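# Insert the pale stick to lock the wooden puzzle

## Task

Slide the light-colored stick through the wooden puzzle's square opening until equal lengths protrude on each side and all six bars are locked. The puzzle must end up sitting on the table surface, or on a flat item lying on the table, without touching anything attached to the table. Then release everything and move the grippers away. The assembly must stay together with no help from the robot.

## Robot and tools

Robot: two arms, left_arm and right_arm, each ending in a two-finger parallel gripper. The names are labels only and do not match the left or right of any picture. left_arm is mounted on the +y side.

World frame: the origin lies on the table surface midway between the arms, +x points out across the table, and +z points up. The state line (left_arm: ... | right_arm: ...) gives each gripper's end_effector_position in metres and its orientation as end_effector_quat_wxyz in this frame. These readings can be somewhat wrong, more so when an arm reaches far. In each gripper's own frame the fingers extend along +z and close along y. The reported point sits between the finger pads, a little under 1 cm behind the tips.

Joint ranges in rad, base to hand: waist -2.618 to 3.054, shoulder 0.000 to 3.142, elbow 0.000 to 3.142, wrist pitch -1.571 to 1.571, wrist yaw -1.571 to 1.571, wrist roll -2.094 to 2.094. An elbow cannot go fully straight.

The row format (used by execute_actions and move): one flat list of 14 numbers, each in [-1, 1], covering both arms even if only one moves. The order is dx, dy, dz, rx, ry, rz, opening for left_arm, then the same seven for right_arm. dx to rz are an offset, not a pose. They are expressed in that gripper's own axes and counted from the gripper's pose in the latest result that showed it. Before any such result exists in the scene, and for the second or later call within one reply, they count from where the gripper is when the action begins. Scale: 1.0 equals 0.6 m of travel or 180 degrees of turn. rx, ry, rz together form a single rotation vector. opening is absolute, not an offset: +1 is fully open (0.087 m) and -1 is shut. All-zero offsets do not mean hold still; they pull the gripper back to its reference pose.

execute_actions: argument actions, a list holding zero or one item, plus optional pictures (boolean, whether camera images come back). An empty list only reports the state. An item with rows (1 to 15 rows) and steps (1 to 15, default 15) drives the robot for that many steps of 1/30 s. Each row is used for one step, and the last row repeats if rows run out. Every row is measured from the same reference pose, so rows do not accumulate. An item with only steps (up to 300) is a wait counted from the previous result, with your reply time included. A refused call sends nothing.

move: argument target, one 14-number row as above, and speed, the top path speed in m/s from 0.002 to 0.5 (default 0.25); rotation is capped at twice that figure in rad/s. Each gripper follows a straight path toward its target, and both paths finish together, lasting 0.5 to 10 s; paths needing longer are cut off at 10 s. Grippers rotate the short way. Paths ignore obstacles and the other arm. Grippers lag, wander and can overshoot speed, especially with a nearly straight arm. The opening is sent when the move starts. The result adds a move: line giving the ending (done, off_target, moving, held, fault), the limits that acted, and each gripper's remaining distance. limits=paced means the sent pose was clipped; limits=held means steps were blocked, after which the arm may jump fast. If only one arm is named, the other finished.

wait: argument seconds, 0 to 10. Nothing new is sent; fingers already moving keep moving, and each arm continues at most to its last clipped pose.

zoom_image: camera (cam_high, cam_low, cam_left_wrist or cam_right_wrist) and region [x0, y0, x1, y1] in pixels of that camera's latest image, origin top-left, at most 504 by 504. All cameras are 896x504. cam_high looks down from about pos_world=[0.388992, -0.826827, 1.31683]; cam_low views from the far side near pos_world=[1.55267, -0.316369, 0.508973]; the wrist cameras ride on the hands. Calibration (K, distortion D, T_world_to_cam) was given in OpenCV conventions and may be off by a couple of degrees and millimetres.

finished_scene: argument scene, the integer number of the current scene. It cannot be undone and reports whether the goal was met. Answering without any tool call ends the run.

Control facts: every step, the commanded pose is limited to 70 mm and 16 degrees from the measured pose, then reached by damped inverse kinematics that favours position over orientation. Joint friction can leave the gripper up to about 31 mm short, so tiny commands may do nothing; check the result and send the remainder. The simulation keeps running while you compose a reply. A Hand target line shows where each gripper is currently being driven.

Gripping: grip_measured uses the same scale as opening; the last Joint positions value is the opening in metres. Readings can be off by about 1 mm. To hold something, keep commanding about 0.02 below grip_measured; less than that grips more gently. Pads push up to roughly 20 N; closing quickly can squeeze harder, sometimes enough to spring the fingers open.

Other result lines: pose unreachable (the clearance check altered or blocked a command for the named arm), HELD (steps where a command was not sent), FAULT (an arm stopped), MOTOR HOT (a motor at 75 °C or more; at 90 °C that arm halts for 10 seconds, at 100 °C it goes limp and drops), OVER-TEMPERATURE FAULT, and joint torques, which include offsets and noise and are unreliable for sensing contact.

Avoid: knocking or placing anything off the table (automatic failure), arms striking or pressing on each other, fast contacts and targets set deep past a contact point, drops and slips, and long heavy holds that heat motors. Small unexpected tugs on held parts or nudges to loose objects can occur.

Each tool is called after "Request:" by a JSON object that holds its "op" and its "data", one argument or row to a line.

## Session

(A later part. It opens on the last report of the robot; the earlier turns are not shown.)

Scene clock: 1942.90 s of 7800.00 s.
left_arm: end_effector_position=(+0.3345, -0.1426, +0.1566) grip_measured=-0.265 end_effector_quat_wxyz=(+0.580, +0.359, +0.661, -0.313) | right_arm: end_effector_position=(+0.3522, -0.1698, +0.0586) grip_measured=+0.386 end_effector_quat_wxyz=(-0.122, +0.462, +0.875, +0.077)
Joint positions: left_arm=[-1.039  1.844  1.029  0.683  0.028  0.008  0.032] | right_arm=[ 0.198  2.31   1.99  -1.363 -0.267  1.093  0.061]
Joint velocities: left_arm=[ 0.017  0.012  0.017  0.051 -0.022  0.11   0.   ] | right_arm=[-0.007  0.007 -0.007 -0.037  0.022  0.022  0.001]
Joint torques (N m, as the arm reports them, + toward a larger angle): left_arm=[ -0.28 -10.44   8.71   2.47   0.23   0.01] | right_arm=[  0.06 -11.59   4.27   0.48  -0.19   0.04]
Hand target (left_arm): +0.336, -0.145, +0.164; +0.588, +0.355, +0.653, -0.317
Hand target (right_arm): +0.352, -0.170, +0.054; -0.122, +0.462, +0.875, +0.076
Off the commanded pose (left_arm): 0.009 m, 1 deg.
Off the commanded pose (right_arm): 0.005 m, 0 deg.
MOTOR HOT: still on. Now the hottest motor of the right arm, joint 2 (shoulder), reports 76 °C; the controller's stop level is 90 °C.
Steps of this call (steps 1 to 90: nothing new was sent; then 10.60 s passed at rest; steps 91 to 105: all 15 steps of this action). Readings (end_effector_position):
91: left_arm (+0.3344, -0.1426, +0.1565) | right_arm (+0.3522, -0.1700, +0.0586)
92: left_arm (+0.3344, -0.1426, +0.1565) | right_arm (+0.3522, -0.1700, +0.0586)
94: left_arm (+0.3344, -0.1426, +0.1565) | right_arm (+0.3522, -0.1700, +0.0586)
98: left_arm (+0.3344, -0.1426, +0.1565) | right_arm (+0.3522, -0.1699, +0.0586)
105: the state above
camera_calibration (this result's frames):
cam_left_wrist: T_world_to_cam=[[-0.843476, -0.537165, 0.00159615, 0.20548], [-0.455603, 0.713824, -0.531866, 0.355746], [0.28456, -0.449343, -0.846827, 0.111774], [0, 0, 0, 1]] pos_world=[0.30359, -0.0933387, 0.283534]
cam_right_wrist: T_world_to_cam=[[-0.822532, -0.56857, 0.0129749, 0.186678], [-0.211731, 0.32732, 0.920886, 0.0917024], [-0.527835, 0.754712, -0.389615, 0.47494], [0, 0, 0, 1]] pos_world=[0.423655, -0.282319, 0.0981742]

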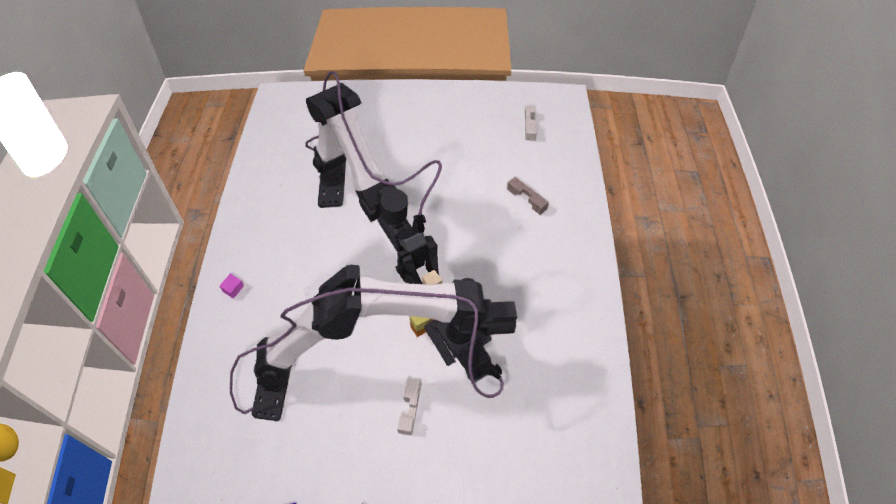

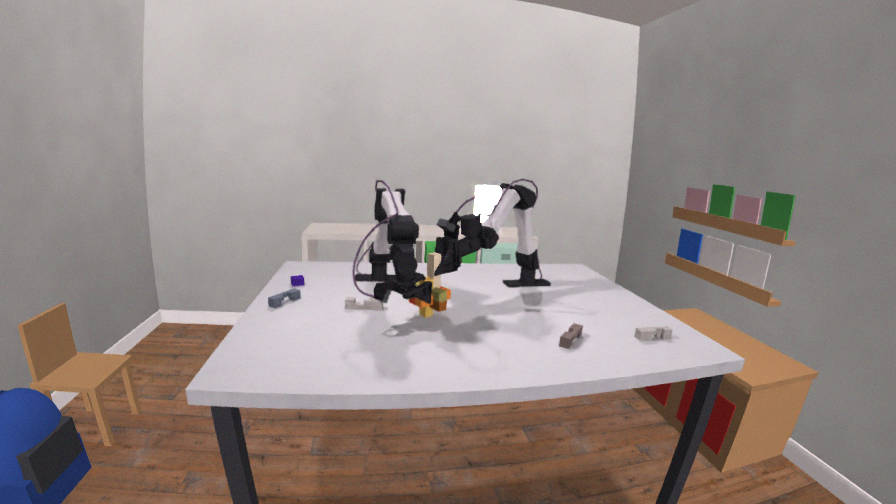

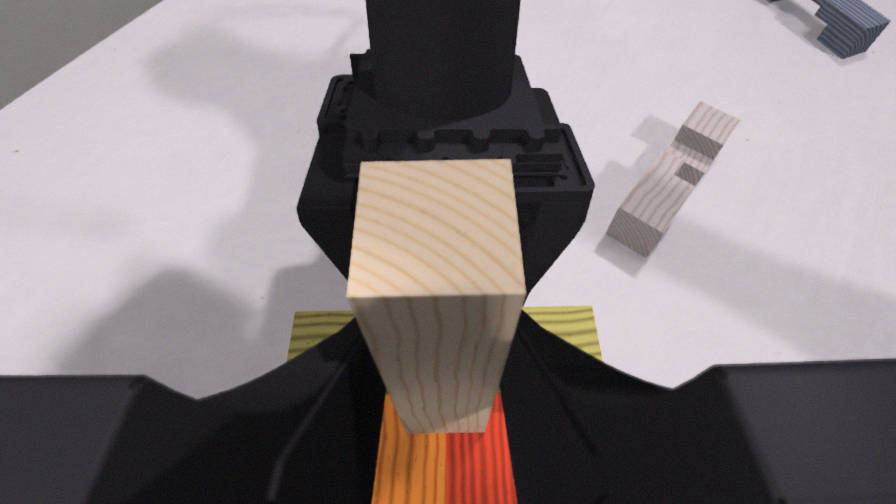

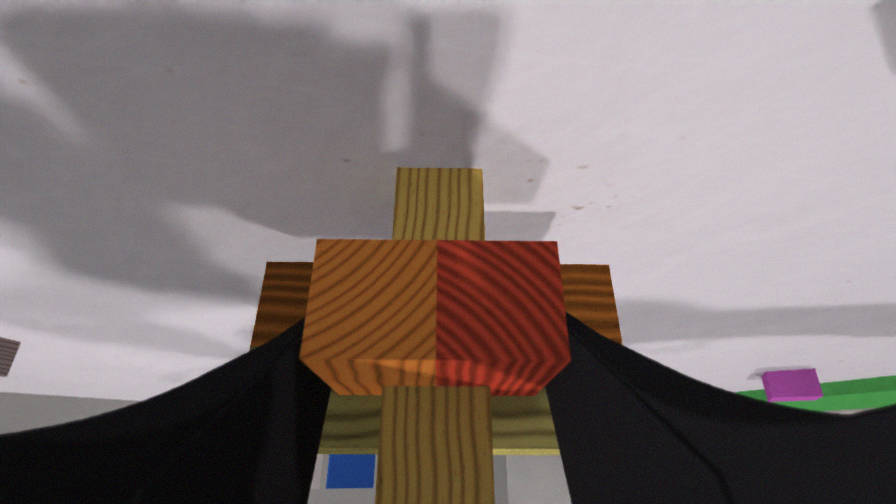

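Request:
{"op": "execute_actions", "data": {
  "actions": [
    {"rows": [[-0.014,0,0.004,0,-0.008,0,-0.258,-0.0023,0,0.008,0,0,0,0.355],[-0.014,0,0.004,0,-0.008,0,-0.25,-0.0023,0,0.008,0,0,0,0.355],[-0.014,0,0.004,0,-0.008,0,-0.242,-0.0023,0,0.008,0,0,0,0.355],[-0.014,0,0.004,0,-0.008,0,-0.234,-0.0023,0,0.008,0,0,0,0.355],[-0.014,0,0.004,0,-0.008,0,-0.226,-0.0023,0,0.008,0,0,0,0.355],[-0.014,0,0.004,0,-0.008,0,-0.218,-0.0023,0,0.008,0,0,0,0.355],[-0.014,0,0.004,0,-0.008,0,-0.21,-0.0023,0,0.008,0,0,0,0.355]], "steps": 12}
  ]
}}

Scene clock: 1978.83 s of 7800.00 s.
left_arm: end_effector_position=(+0.3345, -0.1426, +0.1566) grip_measured=-0.210 end_effector_quat_wxyz=(+0.580, +0.359, +0.661, -0.313) | right_arm: end_effector_position=(+0.3522, -0.1698, +0.0586) grip_measured=+0.386 end_effector_quat_wxyz=(-0.122, +0.462, +0.875, +0.077)
Joint positions: left_arm=[-1.039  1.844  1.029  0.683  0.028  0.008  0.035] | right_arm=[ 0.198  2.31   1.99  -1.363 -0.267  1.093  0.061]
Joint velocities: left_arm=[ 0.002 -0.002  0.022  0.037  0.007  0.022  0.   ] | right_arm=[-0.012 -0.012  0.012 -0.037  0.066  0.037 -0.   ]
Joint torques (N m, as the arm reports them, + toward a larger angle): left_arm=[ -0.19 -10.29   8.66   2.58   0.22   0.02] | right_arm=[ -0.01 -11.92   4.22   0.49  -0.08   0.07]
Hand target (left_arm): +0.336, -0.145, +0.165; +0.589, +0.355, +0.653, -0.317
Hand target (right_arm): +0.352, -0.170, +0.054; -0.122, +0.462, +0.875, +0.077
Off the commanded pose (left_arm): 0.009 m, 1 deg.
Off the commanded pose (right_arm): 0.005 m, 0 deg.
MOTOR HOT: still on. Now the hottest motor of the right arm, joint 2 (shoulder), reports 76 °C; the controller's stop level is 90 °C.
Steps of this call (steps 1 to 90: nothing new was sent; then 32.53 s passed at rest; steps 91 to 102: all 12 steps of this action). Readings (end_effector_position):
91: left_arm (+0.3345, -0.1426, +0.1566) | right_arm (+0.3522, -0.1698, +0.0586)
92: left_arm (+0.3345, -0.1426, +0.1566) | right_arm (+0.3522, -0.1698, +0.0586)
94: left_arm (+0.3345, -0.1426, +0.1566) | right_arm (+0.3522, -0.1698, +0.0586)
98: left_arm (+0.3345, -0.1426, +0.1566) | right_arm (+0.3522, -0.1698, +0.0586)
102: the state above
camera_calibration (this result's frames):
cam_left_wrist: T_world_to_cam=[[-0.843476, -0.537165, 0.00159615, 0.20548], [-0.455603, 0.713824, -0.531866, 0.355746], [0.28456, -0.449343, -0.846827, 0.111774], [0, 0, 0, 1]] pos_world=[0.30359, -0.0933387, 0.283534]
cam_right_wrist: T_world_to_cam=[[-0.822532, -0.56857, 0.0129749, 0.186678], [-0.211731, 0.32732, 0.920886, 0.0917024], [-0.527835, 0.754712, -0.389615, 0.47494], [0, 0, 0, 1]] pos_world=[0.423655, -0.282319, 0.0981742]

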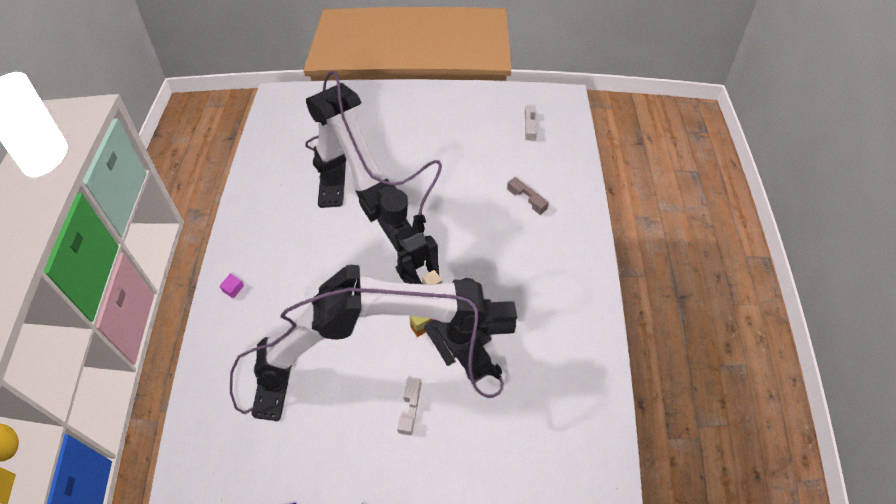

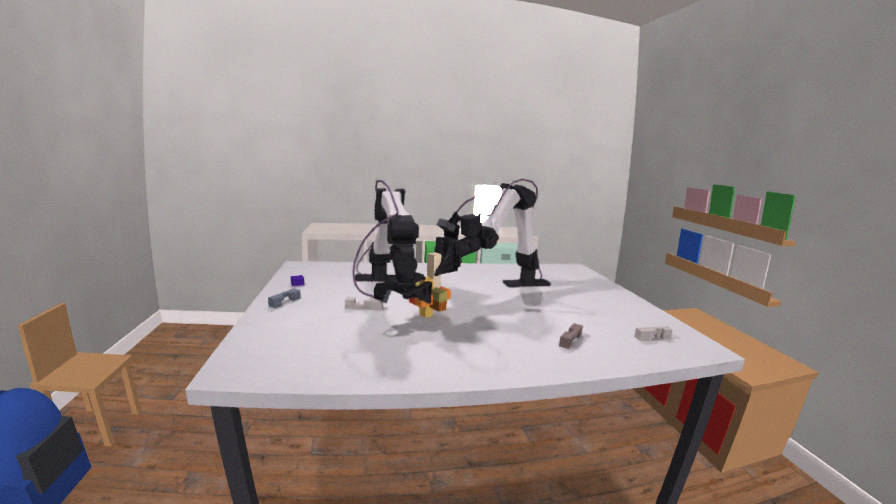

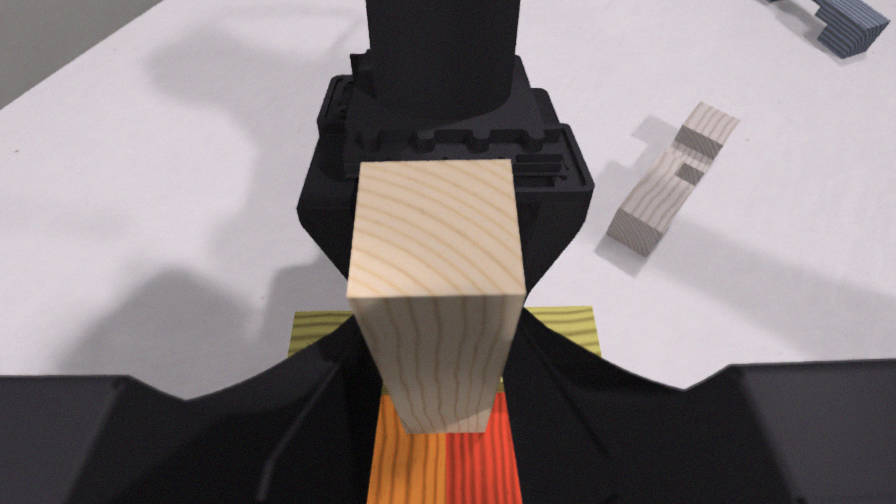

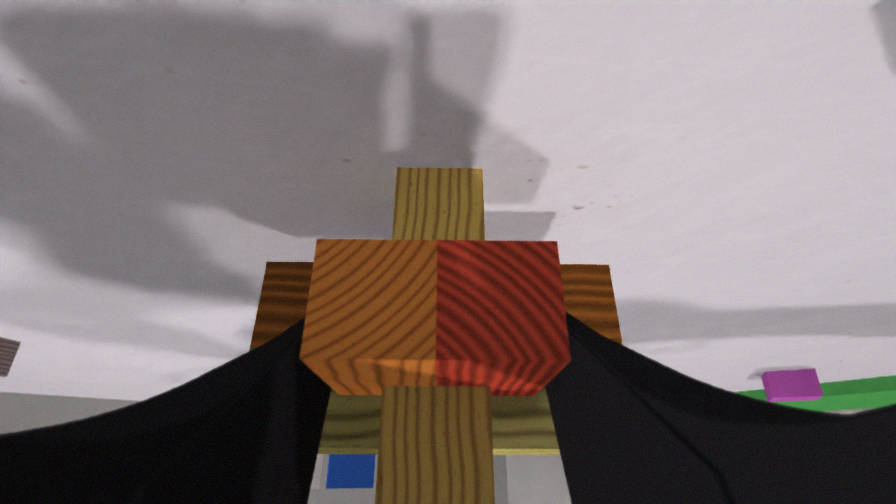

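Request:
{"op": "execute_actions", "data": {
  "actions": [
    {"rows": [[-0.014,0,0.004,0,-0.008,0,-0.1,-0.0023,0,0.008,0,0,0,0.355],[-0.014,0,0.004,0,-0.008,0,0.0,-0.0023,0,0.008,0,0,0,0.355],[-0.014,0,0.004,0,-0.008,0,0.1,-0.0023,0,0.008,0,0,0,0.355],[-0.014,0,0.004,0,-0.008,0,0.2,-0.0023,0,0.008,0,0,0,0.355],[-0.014,0,0.004,0,-0.008,0,0.3,-0.0023,0,0.008,0,0,0,0.355],[-0.014,0,0.004,0,-0.008,0,0.4,-0.0023,0,0.008,0,0,0,0.355]], "steps": 12}
  ]
}}

Request:
{"op": "zoom_image", "data": {
  "camera": "cam_left_wrist",
  "region": [330, 300, 560, 470]
}}

Scene clock: 1983.97 s of 7800.00 s.
left_arm: end_effector_position=(+0.3345, -0.1426, +0.1566) grip_measured=+0.400 end_effector_quat_wxyz=(+0.580, +0.359, +0.661, -0.313) | right_arm: end_effector_position=(+0.3522, -0.1698, +0.0586) grip_measured=+0.386 end_effector_quat_wxyz=(-0.122, +0.462, +0.875, +0.077)
Joint positions: left_arm=[-1.039  1.844  1.029  0.683  0.028  0.008  0.061] | right_arm=[ 0.198  2.31   1.99  -1.363 -0.267  1.093  0.061]
Joint velocities: left_arm=[ 0.002 -0.017 -0.012 -0.051 -0.139  0.022  0.001] | right_arm=[-0.002 -0.002  0.007 -0.081  0.022  0.022 -0.002]
Joint torques (N m, as the arm reports them, + toward a larger angle): left_arm=[ -0.27 -10.04   8.7    2.51   0.15  -0.03] | right_arm=[ -0.04 -11.62   4.36   0.52  -0.16   0.02]
Hand target (left_arm): +0.336, -0.145, +0.165; +0.589, +0.355, +0.653, -0.317
Hand target (right_arm): +0.352, -0.170, +0.054; -0.122, +0.462, +0.875, +0.077
Off the commanded pose (left_arm): 0.009 m, 1 deg.
Off the commanded pose (right_arm): 0.005 m, 0 deg.
MOTOR HOT: still on. Now the hottest motor of the right arm, joint 2 (shoulder), reports 76 °C; the controller's stop level is 90 °C.
Steps of this call (steps 1 to 90: nothing new was sent; then 1.73 s passed at rest; steps 91 to 102: all 12 steps of this action). Readings (end_effector_position):
91: left_arm (+0.3345, -0.1426, +0.1566) | right_arm (+0.3522, -0.1698, +0.0586)
92: left_arm (+0.3345, -0.1426, +0.1566) | right_arm (+0.3522, -0.1698, +0.0586)
94: left_arm (+0.3345, -0.1426, +0.1566) | right_arm (+0.3522, -0.1698, +0.0586)
98: left_arm (+0.3345, -0.1426, +0.1566) | right_arm (+0.3522, -0.1698, +0.0586)
102: the state above
camera_calibration (this result's frames):
cam_left_wrist: T_world_to_cam=[[-0.843476, -0.537165, 0.00159615, 0.20548], [-0.455603, 0.713824, -0.531866, 0.355746], [0.28456, -0.449343, -0.846827, 0.111774], [0, 0, 0, 1]] pos_world=[0.30359, -0.0933387, 0.283534]
cam_right_wrist: T_world_to_cam=[[-0.822532, -0.56857, 0.0129749, 0.186678], [-0.211731, 0.32732, 0.920886, 0.0917024], [-0.527835, 0.754712, -0.389615, 0.47494], [0, 0, 0, 1]] pos_world=[0.423655, -0.282319, 0.0981742]

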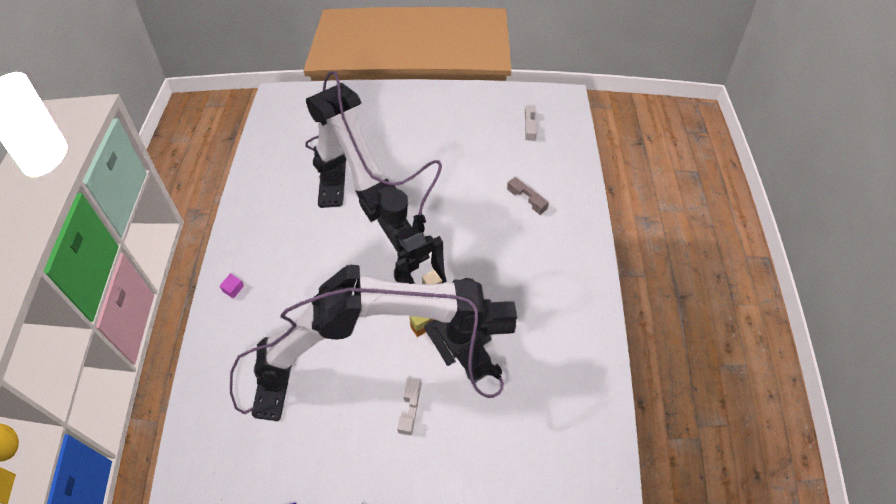

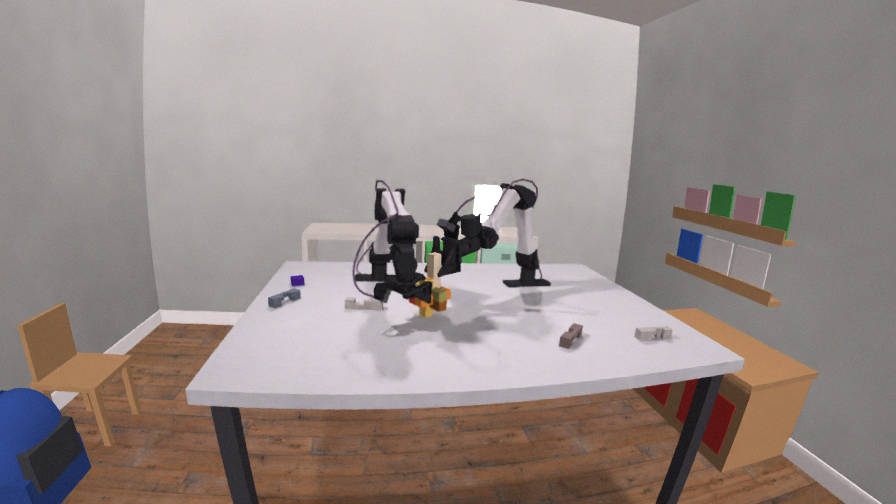

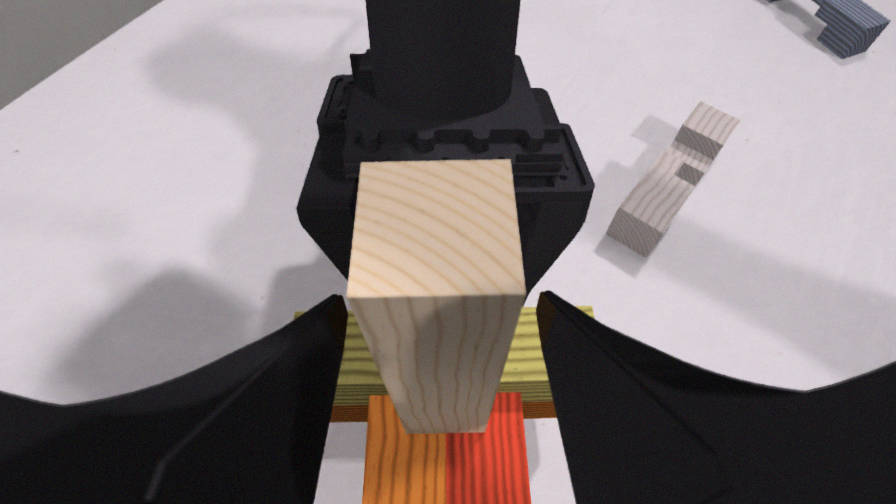

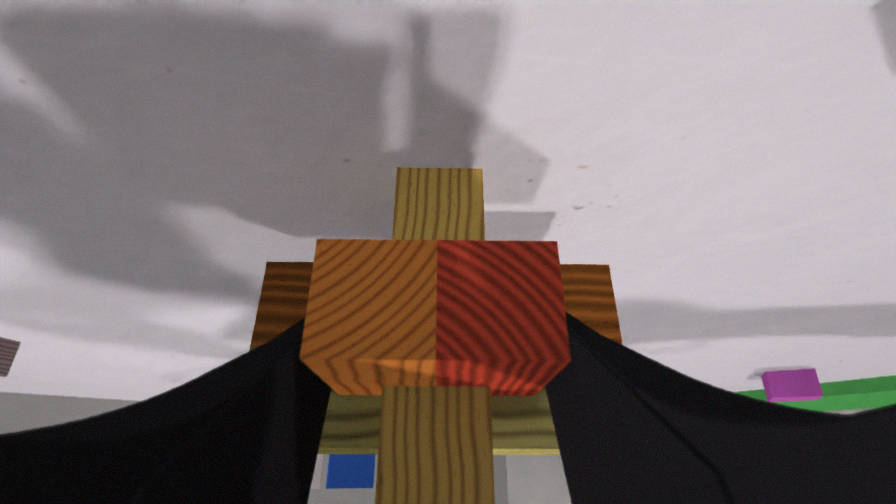

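Region (330, 300, 560, 470) of cam_left_wrist's 896x504 image, scaled by 2.191, with more detail than that image has; it fills the top 373 rows of this view, and the rest is white.

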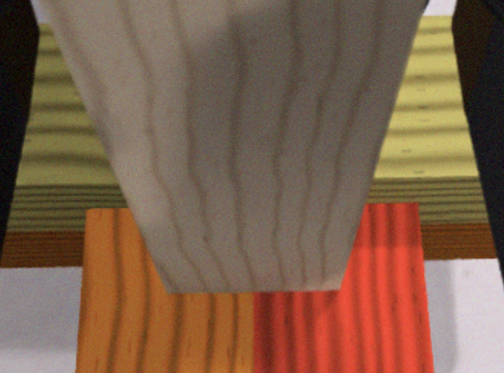

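Request:
{"op": "move", "data": {
  "target": [0.090,0,0.004,0,0.005,0,-0.12,-0.0023,0,0.008,0,0,0,0.355],
  "speed": 0.04
}}

Scene clock: 2009.83 s of 7800.00 s.
left_arm: end_effector_position=(+0.3340, -0.1420, +0.1173) grip_measured=-0.120 end_effector_quat_wxyz=(+0.582, +0.358, +0.659, -0.313) | right_arm: end_effector_position=(+0.3520, -0.1698, +0.0587) grip_measured=+0.386 end_effector_quat_wxyz=(-0.122, +0.462, +0.875, +0.076)
Joint positions: left_arm=[-1.039  1.939  0.961  0.851  0.028  0.008  0.038] | right_arm=[ 0.198  2.31   1.99  -1.363 -0.267  1.093  0.061]
Joint velocities: left_arm=[-0.012 -0.002 -0.002  0.066  0.037 -0.095 -0.001] | right_arm=[ 0.007 -0.002  0.012  0.037  0.007 -0.051 -0.001]
Joint torques (N m, as the arm reports them, + toward a larger angle): left_arm=[-0.05 -9.29  5.5   2.51  0.2   0.01] | right_arm=[ -0.04 -11.66   4.42   0.5   -0.1    0.07]
Hand target (left_arm): +0.332, -0.138, +0.103; +0.575, +0.362, +0.665, -0.310
Hand target (right_arm): +0.352, -0.170, +0.054; -0.122, +0.462, +0.875, +0.076
Off the commanded pose (left_arm): 0.015 m, 1 deg.
Off the commanded pose (right_arm): 0.005 m, 0 deg.
MOTOR HOT: still on. Now the hottest motor of the right arm, joint 2 (shoulder), reports 76 °C; the controller's stop level is 90 °C.
After step 90, 21.27 s passed at rest.
move: off_target (left_arm)
camera_calibration (this result's frames):
cam_left_wrist: T_world_to_cam=[[-0.84348, -0.537159, 0.00139776, 0.205536], [-0.454092, 0.711649, -0.536056, 0.333876], [0.286952, -0.452787, -0.844181, 0.0773613], [0, 0, 0, 1]] pos_world=[0.302778, -0.0921688, 0.243996]
cam_right_wrist: T_world_to_cam=[[-0.822522, -0.568569, 0.0136558, 0.186478], [-0.211035, 0.327416, 0.921012, 0.0914056], [-0.52813, 0.754671, -0.389295, 0.474958], [0, 0, 0, 1]] pos_world=[0.423511, -0.282339, 0.0981663]

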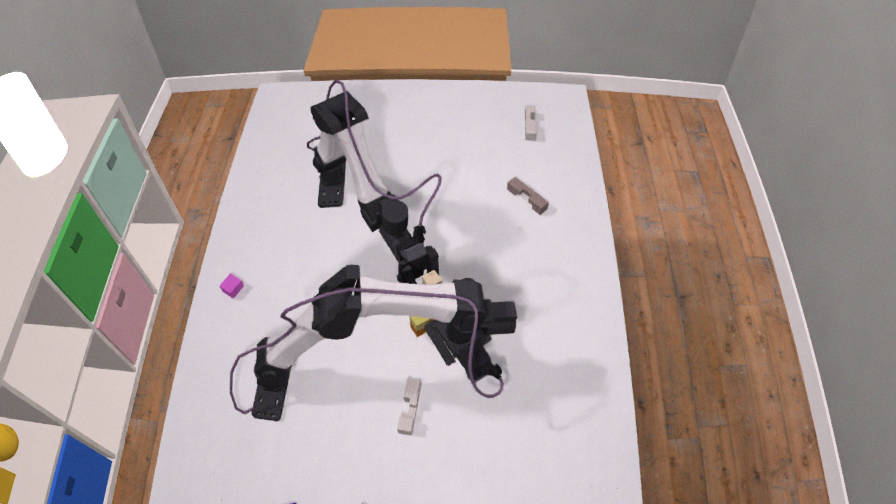

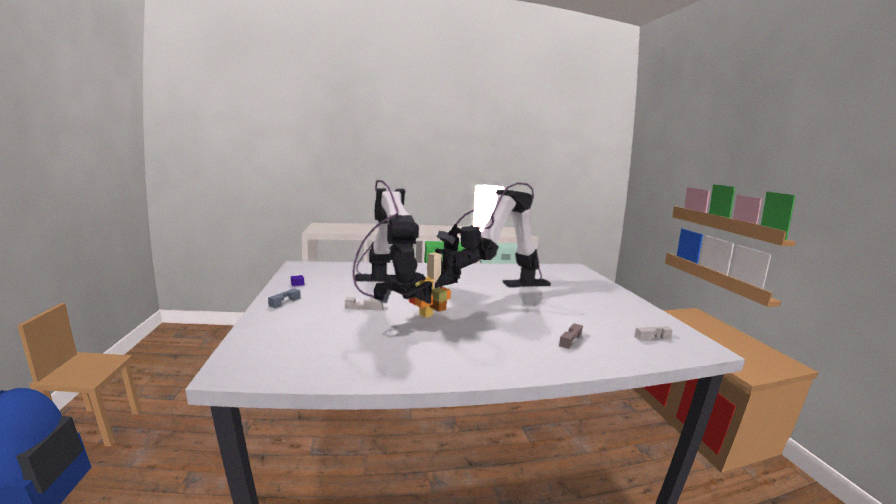

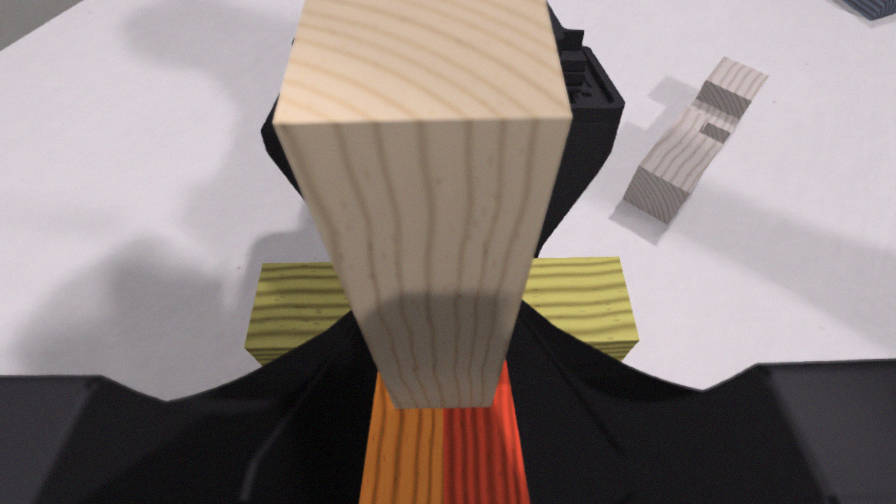

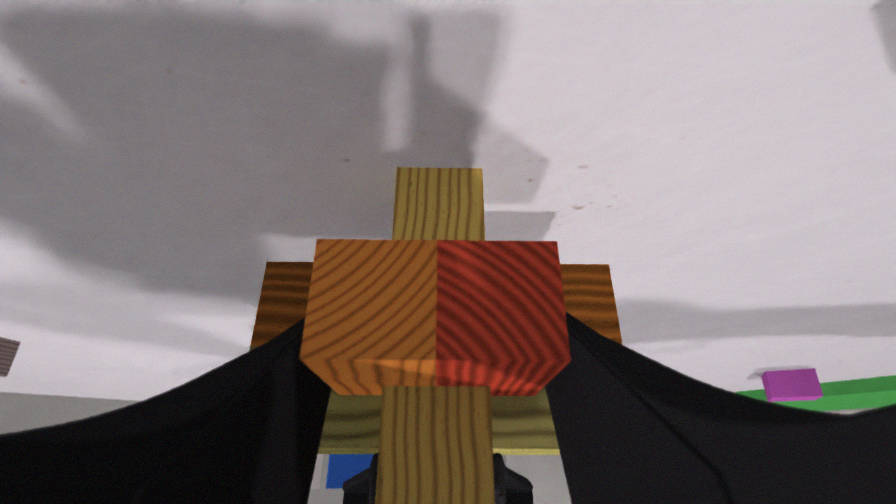

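Request:
{"op": "zoom_image", "data": {
  "camera": "cam_left_wrist",
  "region": [350, 300, 540, 440]
}}

Request:
{"op": "zoom_image", "data": {
  "camera": "cam_low",
  "region": [390, 240, 480, 325]
}}

Region (350, 300, 540, 440) of cam_left_wrist's 896x504 image, scaled by 2.653, with more detail than that image has; it fills the top 371 rows of this view, and the rest is white.

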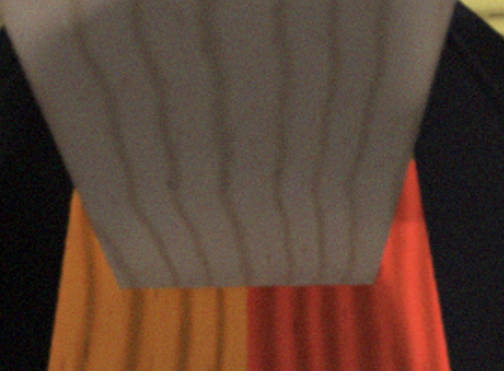

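Region (390, 240, 480, 325) of cam_low's 896x504 image, scaled by 5.600, with more detail than that image has.

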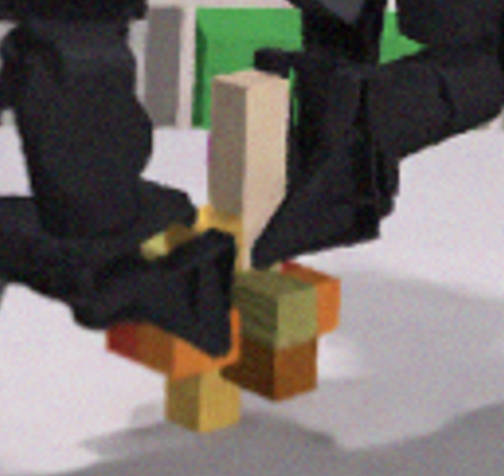

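Request:
{"op": "execute_actions", "data": {
  "actions": [
    {"rows": [[0.002,0,0.0028,0,-0.0016,0,-0.15,-0.0023,0,0.008,0,0,0,0.355],[0.002,0,0.0028,0,-0.0016,0,-0.18,-0.0023,0,0.008,0,0,0,0.355],[0.002,0,0.0028,0,-0.0016,0,-0.21,-0.0023,0,0.008,0,0,0,0.355],[0.002,0,0.0028,0,-0.0016,0,-0.23,-0.0023,0,0.008,0,0,0,0.355],[0.002,0,0.0028,0,-0.0016,0,-0.245,-0.0023,0,0.008,0,0,0,0.355],[0.002,0,0.0028,0,-0.0016,0,-0.26,-0.0023,0,0.008,0,0,0,0.355],[0.002,0,0.0028,0,-0.0016,0,-0.27,-0.0023,0,0.008,0,0,0,0.355],[0.002,0,0.0028,0,-0.0016,0,-0.28,-0.0023,0,0.008,0,0,0,0.355],[0.002,0,0.0028,0,-0.0016,0,-0.288,-0.0023,0,0.008,0,0,0,0.355],[0.002,0,0.0028,0,-0.0016,0,-0.296,-0.0023,0,0.008,0,0,0,0.355],[0.002,0,0.0028,0,-0.0016,0,-0.305,-0.0023,0,0.008,0,0,0,0.355]], "steps": 15}
  ]
}}

Scene clock: 2030.87 s of 7800.00 s.
left_arm: end_effector_position=(+0.3341, -0.1420, +0.1173) grip_measured=-0.282 end_effector_quat_wxyz=(+0.582, +0.358, +0.659, -0.313) | right_arm: end_effector_position=(+0.3520, -0.1698, +0.0587) grip_measured=+0.386 end_effector_quat_wxyz=(-0.122, +0.462, +0.875, +0.076)
Joint positions: left_arm=[-1.039  1.94   0.961  0.854  0.028  0.008  0.031] | right_arm=[ 0.198  2.31   1.99  -1.363 -0.267  1.093  0.061]
Joint velocities: left_arm=[-0.002 -0.007  0.002  0.037 -0.037 -0.022  0.001] | right_arm=[ 0.002 -0.002 -0.002  0.007  0.022  0.037  0.   ]
Joint torques (N m, as the arm reports them, + toward a larger angle): left_arm=[-0.39 -9.82  7.5   2.44  0.26 -0.01] | right_arm=[ -0.08 -11.52   4.23   0.48  -0.15   0.04]
Hand target (left_arm): +0.335, -0.143, +0.116; +0.584, +0.358, +0.658, -0.314
Hand target (right_arm): +0.352, -0.170, +0.054; -0.122, +0.462, +0.875, +0.076
Off the commanded pose (left_arm): 0.002 m, 0 deg.
Off the commanded pose (right_arm): 0.005 m, 0 deg.
MOTOR HOT: still on. Now the hottest motor of the right arm, joint 2 (shoulder), reports 76 °C; the controller's stop level is 90 °C.
Steps of this call (steps 1 to 90: nothing new was sent; then 17.53 s passed at rest; steps 91 to 105: all 15 steps of this action). Readings (end_effector_position):
91: left_arm (+0.3340, -0.1420, +0.1173) | right_arm (+0.3520, -0.1698, +0.0587)
92: left_arm (+0.3340, -0.1420, +0.1173) | right_arm (+0.3520, -0.1698, +0.0587)
94: left_arm (+0.3340, -0.1420, +0.1173) | right_arm (+0.3520, -0.1698, +0.0587)
98: left_arm (+0.3340, -0.1420, +0.1173) | right_arm (+0.3520, -0.1698, +0.0587)
105: the state above
camera_calibration (this result's frames):
cam_left_wrist: T_world_to_cam=[[-0.843278, -0.537477, 0.00130427, 0.205505], [-0.45399, 0.710987, -0.537019, 0.33392], [0.287708, -0.453449, -0.843569, 0.0768949], [0, 0, 0, 1]] pos_world=[0.302771, -0.0920914, 0.24392]
cam_right_wrist: T_world_to_cam=[[-0.822522, -0.568569, 0.0136558, 0.186478], [-0.211035, 0.327416, 0.921012, 0.0914056], [-0.52813, 0.754671, -0.389295, 0.474958], [0, 0, 0, 1]] pos_world=[0.423511, -0.282339, 0.0981663]

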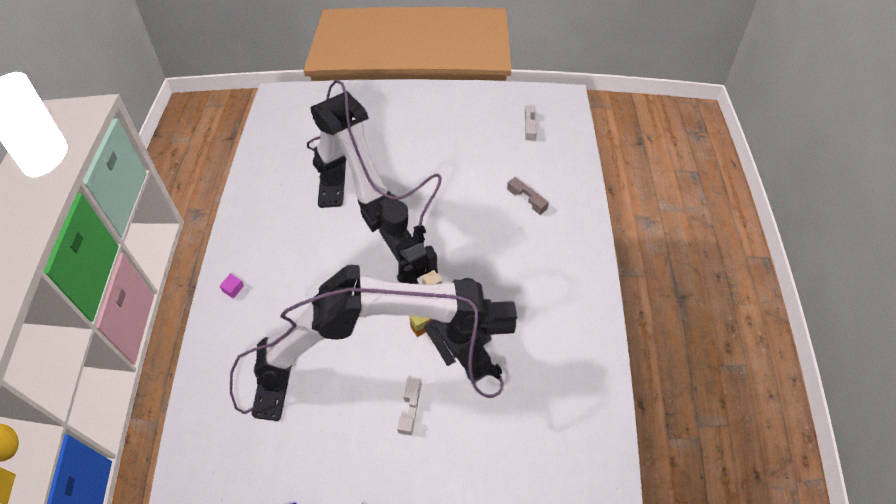

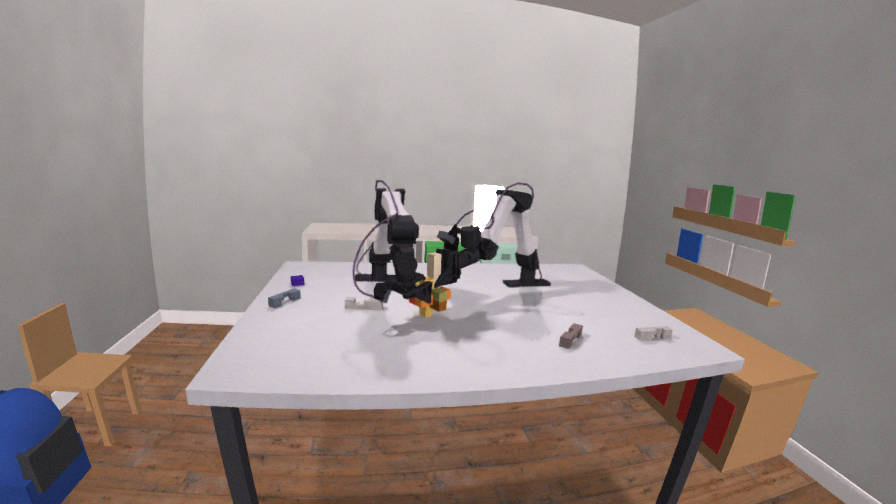

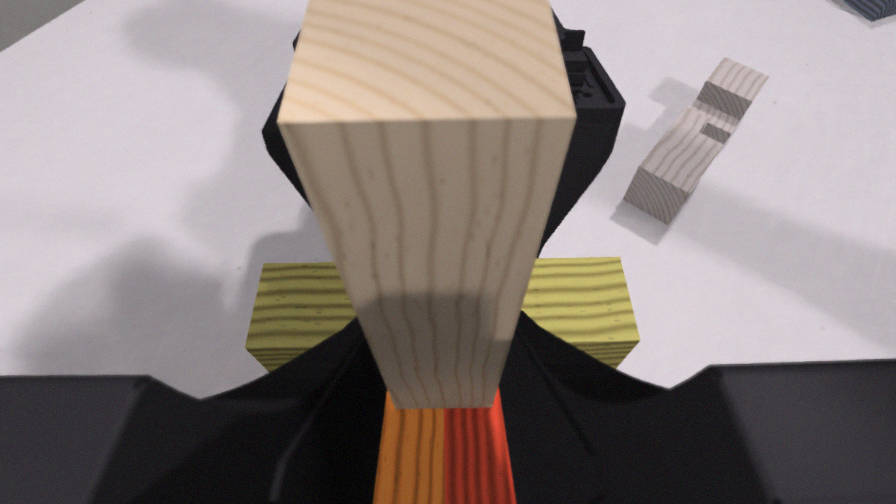

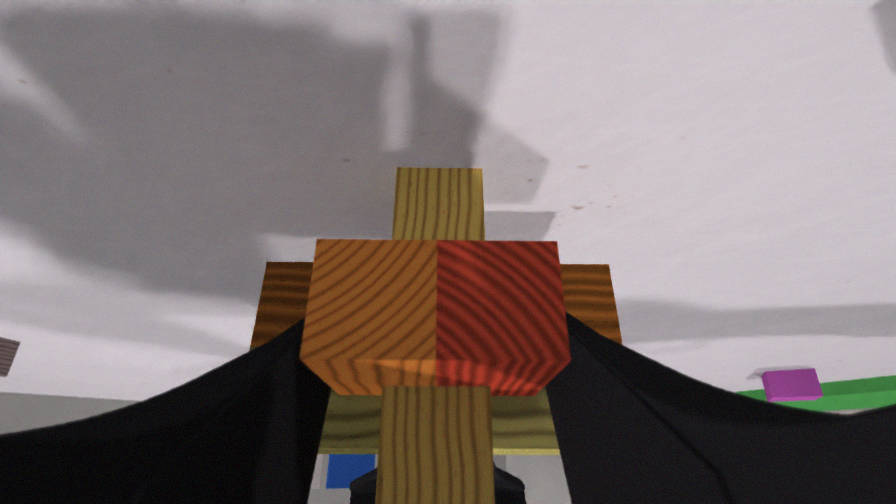

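Request:
{"op": "execute_actions", "data": {
  "actions": [
    {"rows": [[0.002,0,0.005,0,-0.001,0,-0.31,-0.0023,0,0.008,0,0,0,0.355],[0.002,0,0.008,0,-0.001,0,-0.31,-0.0023,0,0.008,0,0,0,0.355],[0.001,0,0.010,0,0,0,-0.31,-0.0023,0,0.008,0,0,0,0.355],[0.001,0,0.012,0,0,0,-0.31,-0.0023,0,0.008,0,0,0,0.355],[0.001,0,0.013,0,0,0,-0.31,-0.0023,0,0.008,0,0,0,0.355],[0.001,0,0.014,0,0,0,-0.31,-0.0023,0,0.008,0,0,0,0.355],[0.001,0,0.015,0,0,0,-0.31,-0.0023,0,0.008,0,0,0,0.355],[0.001,0,0.016,0,0,0,-0.31,-0.0023,0,0.008,0,0,0,0.355],[0.001,0,0.017,0,0,0,-0.31,-0.0023,0,0.008,0,0,0,0.355],[0.001,0,0.018,0,0,0,-0.31,-0.0023,0,0.008,0,0,0,0.355],[0.001,0,0.019,0,0,0,-0.31,-0.0023,0,0.008,0,0,0,0.355]], "steps": 15}
  ],
  "pictures": false
}}

Request:
{"op": "wait", "data": {
  "seconds": 0.4
}}

Scene clock: 2043.33 s of 7800.00 s.
left_arm: end_effector_position=(+0.3363, -0.1451, +0.1186) grip_measured=-0.282 end_effector_quat_wxyz=(+0.584, +0.357, +0.657, -0.314) | right_arm: end_effector_position=(+0.3532, -0.1717, +0.0583) grip_measured=+0.385 end_effector_quat_wxyz=(-0.120, +0.463, +0.875, +0.076)
Joint positions: left_arm=[-1.039  1.95   0.977  0.854  0.028  0.008  0.031] | right_arm=[ 0.194  2.31   1.99  -1.361 -0.263  1.093  0.061]
Joint velocities: left_arm=[-0.007 -0.012 -0.007 -0.007 -0.022 -0.051  0.   ] | right_arm=[-0.007  0.002  0.012 -0.037  0.007 -0.066 -0.001]
Joint torques (N m, as the arm reports them, + toward a larger angle): left_arm=[-0.38 -8.56  9.82  2.28  0.15  0.05] | right_arm=[  0.18 -11.53   4.45   0.49  -0.19  -0.01]
Hand target (left_arm): +0.340, -0.151, +0.115; +0.583, +0.358, +0.659, -0.314
Hand target (right_arm): +0.352, -0.170, +0.054; -0.122, +0.462, +0.875, +0.076
Off the commanded pose (left_arm): 0.008 m, 0 deg.
Off the commanded pose (right_arm): 0.005 m, 0 deg.
MOTOR HOT: still on. Now the hottest motor of the right arm, joint 2 (shoulder), reports 76 °C; the controller's stop level is 90 °C.
Steps of this call (steps 1 to 90: nothing new was sent; then 8.97 s passed at rest; steps 91 to 105: all 15 steps of this action). Readings (end_effector_position):
91: left_arm (+0.3341, -0.1420, +0.1173) | right_arm (+0.3520, -0.1698, +0.0587)
92: left_arm (+0.3341, -0.1420, +0.1173) | right_arm (+0.3520, -0.1698, +0.0587)
94: left_arm (+0.3341, -0.1420, +0.1173) | right_arm (+0.3520, -0.1698, +0.0587)
98: left_arm (+0.3350, -0.1433, +0.1177) | right_arm (+0.3523, -0.1704, +0.0585)
105: the state above

Scene clock: 2043.73 s of 7800.00 s.
left_arm: end_effector_position=(+0.3363, -0.1451, +0.1184) grip_measured=-0.282 end_effector_quat_wxyz=(+0.584, +0.357, +0.658, -0.314) | right_arm: end_effector_position=(+0.3532, -0.1718, +0.0582) grip_measured=+0.385 end_effector_quat_wxyz=(-0.120, +0.463, +0.875, +0.076)
Joint positions: left_arm=[-1.039  1.951  0.977  0.854  0.028  0.008  0.031] | right_arm=[ 0.194  2.31   1.99  -1.361 -0.263  1.093  0.061]
Joint velocities: left_arm=[ 0.002 -0.002  0.002  0.081 -0.037  0.007 -0.   ] | right_arm=[-0.007 -0.007 -0.012  0.007 -0.022  0.037 -0.   ]
Joint torques (N m, as the arm reports them, + toward a larger angle): left_arm=[-0.41 -8.59  9.6   2.27  0.2   0.04] | right_arm=[  0.24 -11.44   4.46   0.49  -0.16   0.03]
Hand target (left_arm): +0.340, -0.151, +0.115; +0.582, +0.358, +0.659, -0.314
Hand target (right_arm): +0.352, -0.170, +0.054; -0.122, +0.462, +0.875, +0.076
Off the commanded pose (left_arm): 0.008 m, 0 deg.
Off the commanded pose (right_arm): 0.005 m, 0 deg.
MOTOR HOT: still on. Now the hottest motor of the right arm, joint 2 (shoulder), reports 76 °C; the controller's stop level is 90 °C.
Steps of this call (steps 1 to 12: nothing new was sent). Readings (end_effector_position):
1: left_arm (+0.3363, -0.1451, +0.1184) | right_arm (+0.3532, -0.1717, +0.0583)
2: left_arm (+0.3363, -0.1451, +0.1184) | right_arm (+0.3532, -0.1718, +0.0582)
4: left_arm (+0.3363, -0.1451, +0.1184) | right_arm (+0.3532, -0.1718, +0.0582)
8: left_arm (+0.3363, -0.1451, +0.1184) | right_arm (+0.3532, -0.1718, +0.0582)
12: the state above
camera_calibration (this result's frames):
cam_left_wrist: T_world_to_cam=[[-0.843281, -0.537472, 0.00110771, 0.20568], [-0.452465, 0.708792, -0.541193, 0.337394], [0.290091, -0.456879, -0.840898, 0.074155], [0, 0, 0, 1]] pos_world=[0.304593, -0.0947148, 0.244724]
cam_right_wrist: T_world_to_cam=[[-0.82425, -0.566074, 0.0131551, 0.187384], [-0.213008, 0.331516, 0.919089, 0.0942104], [-0.524633, 0.754757, -0.39383, 0.475869], [0, 0, 0, 1]] pos_world=[0.424176, -0.284325, 0.098359]

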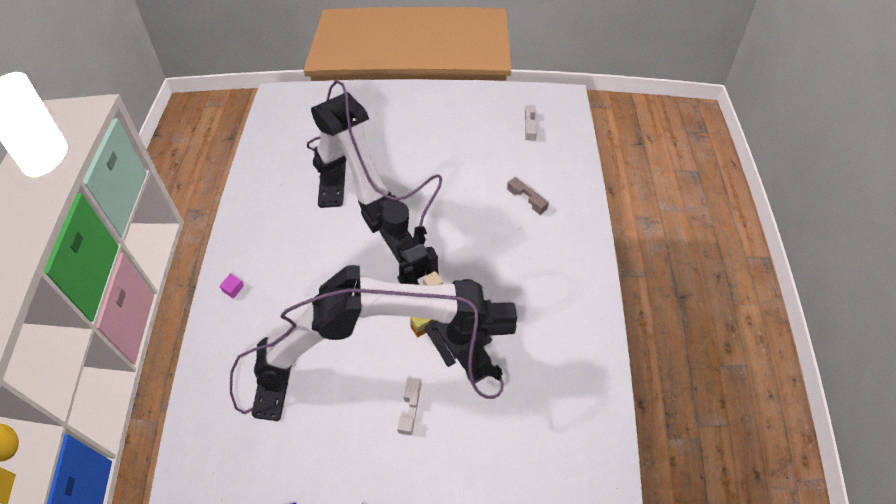

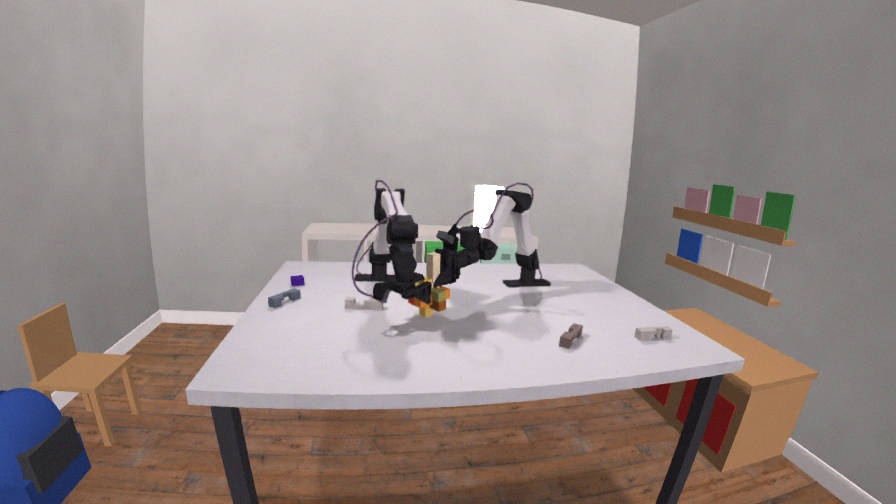

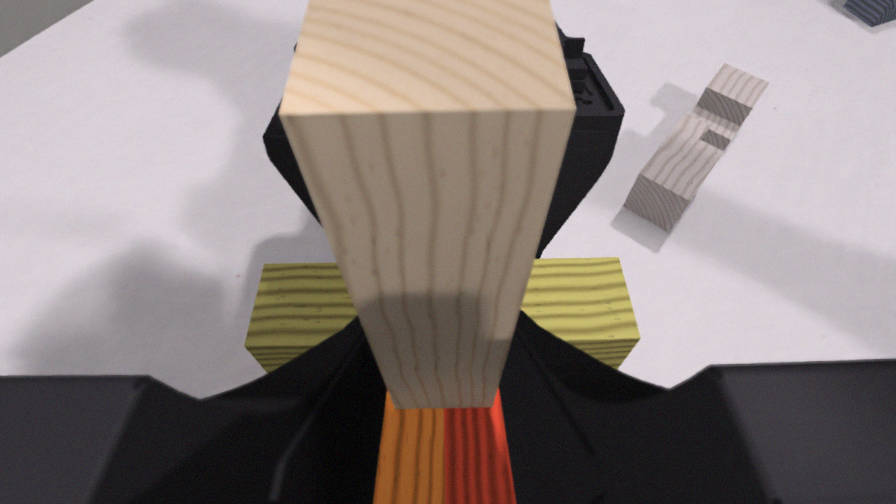

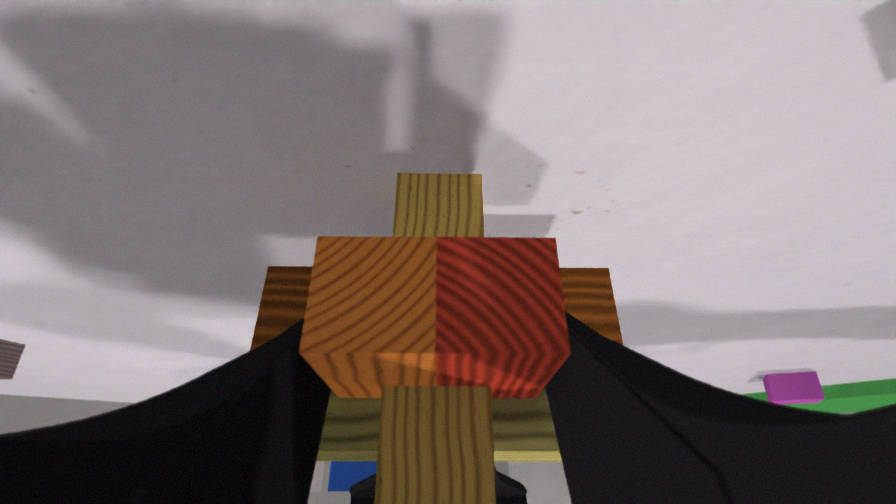

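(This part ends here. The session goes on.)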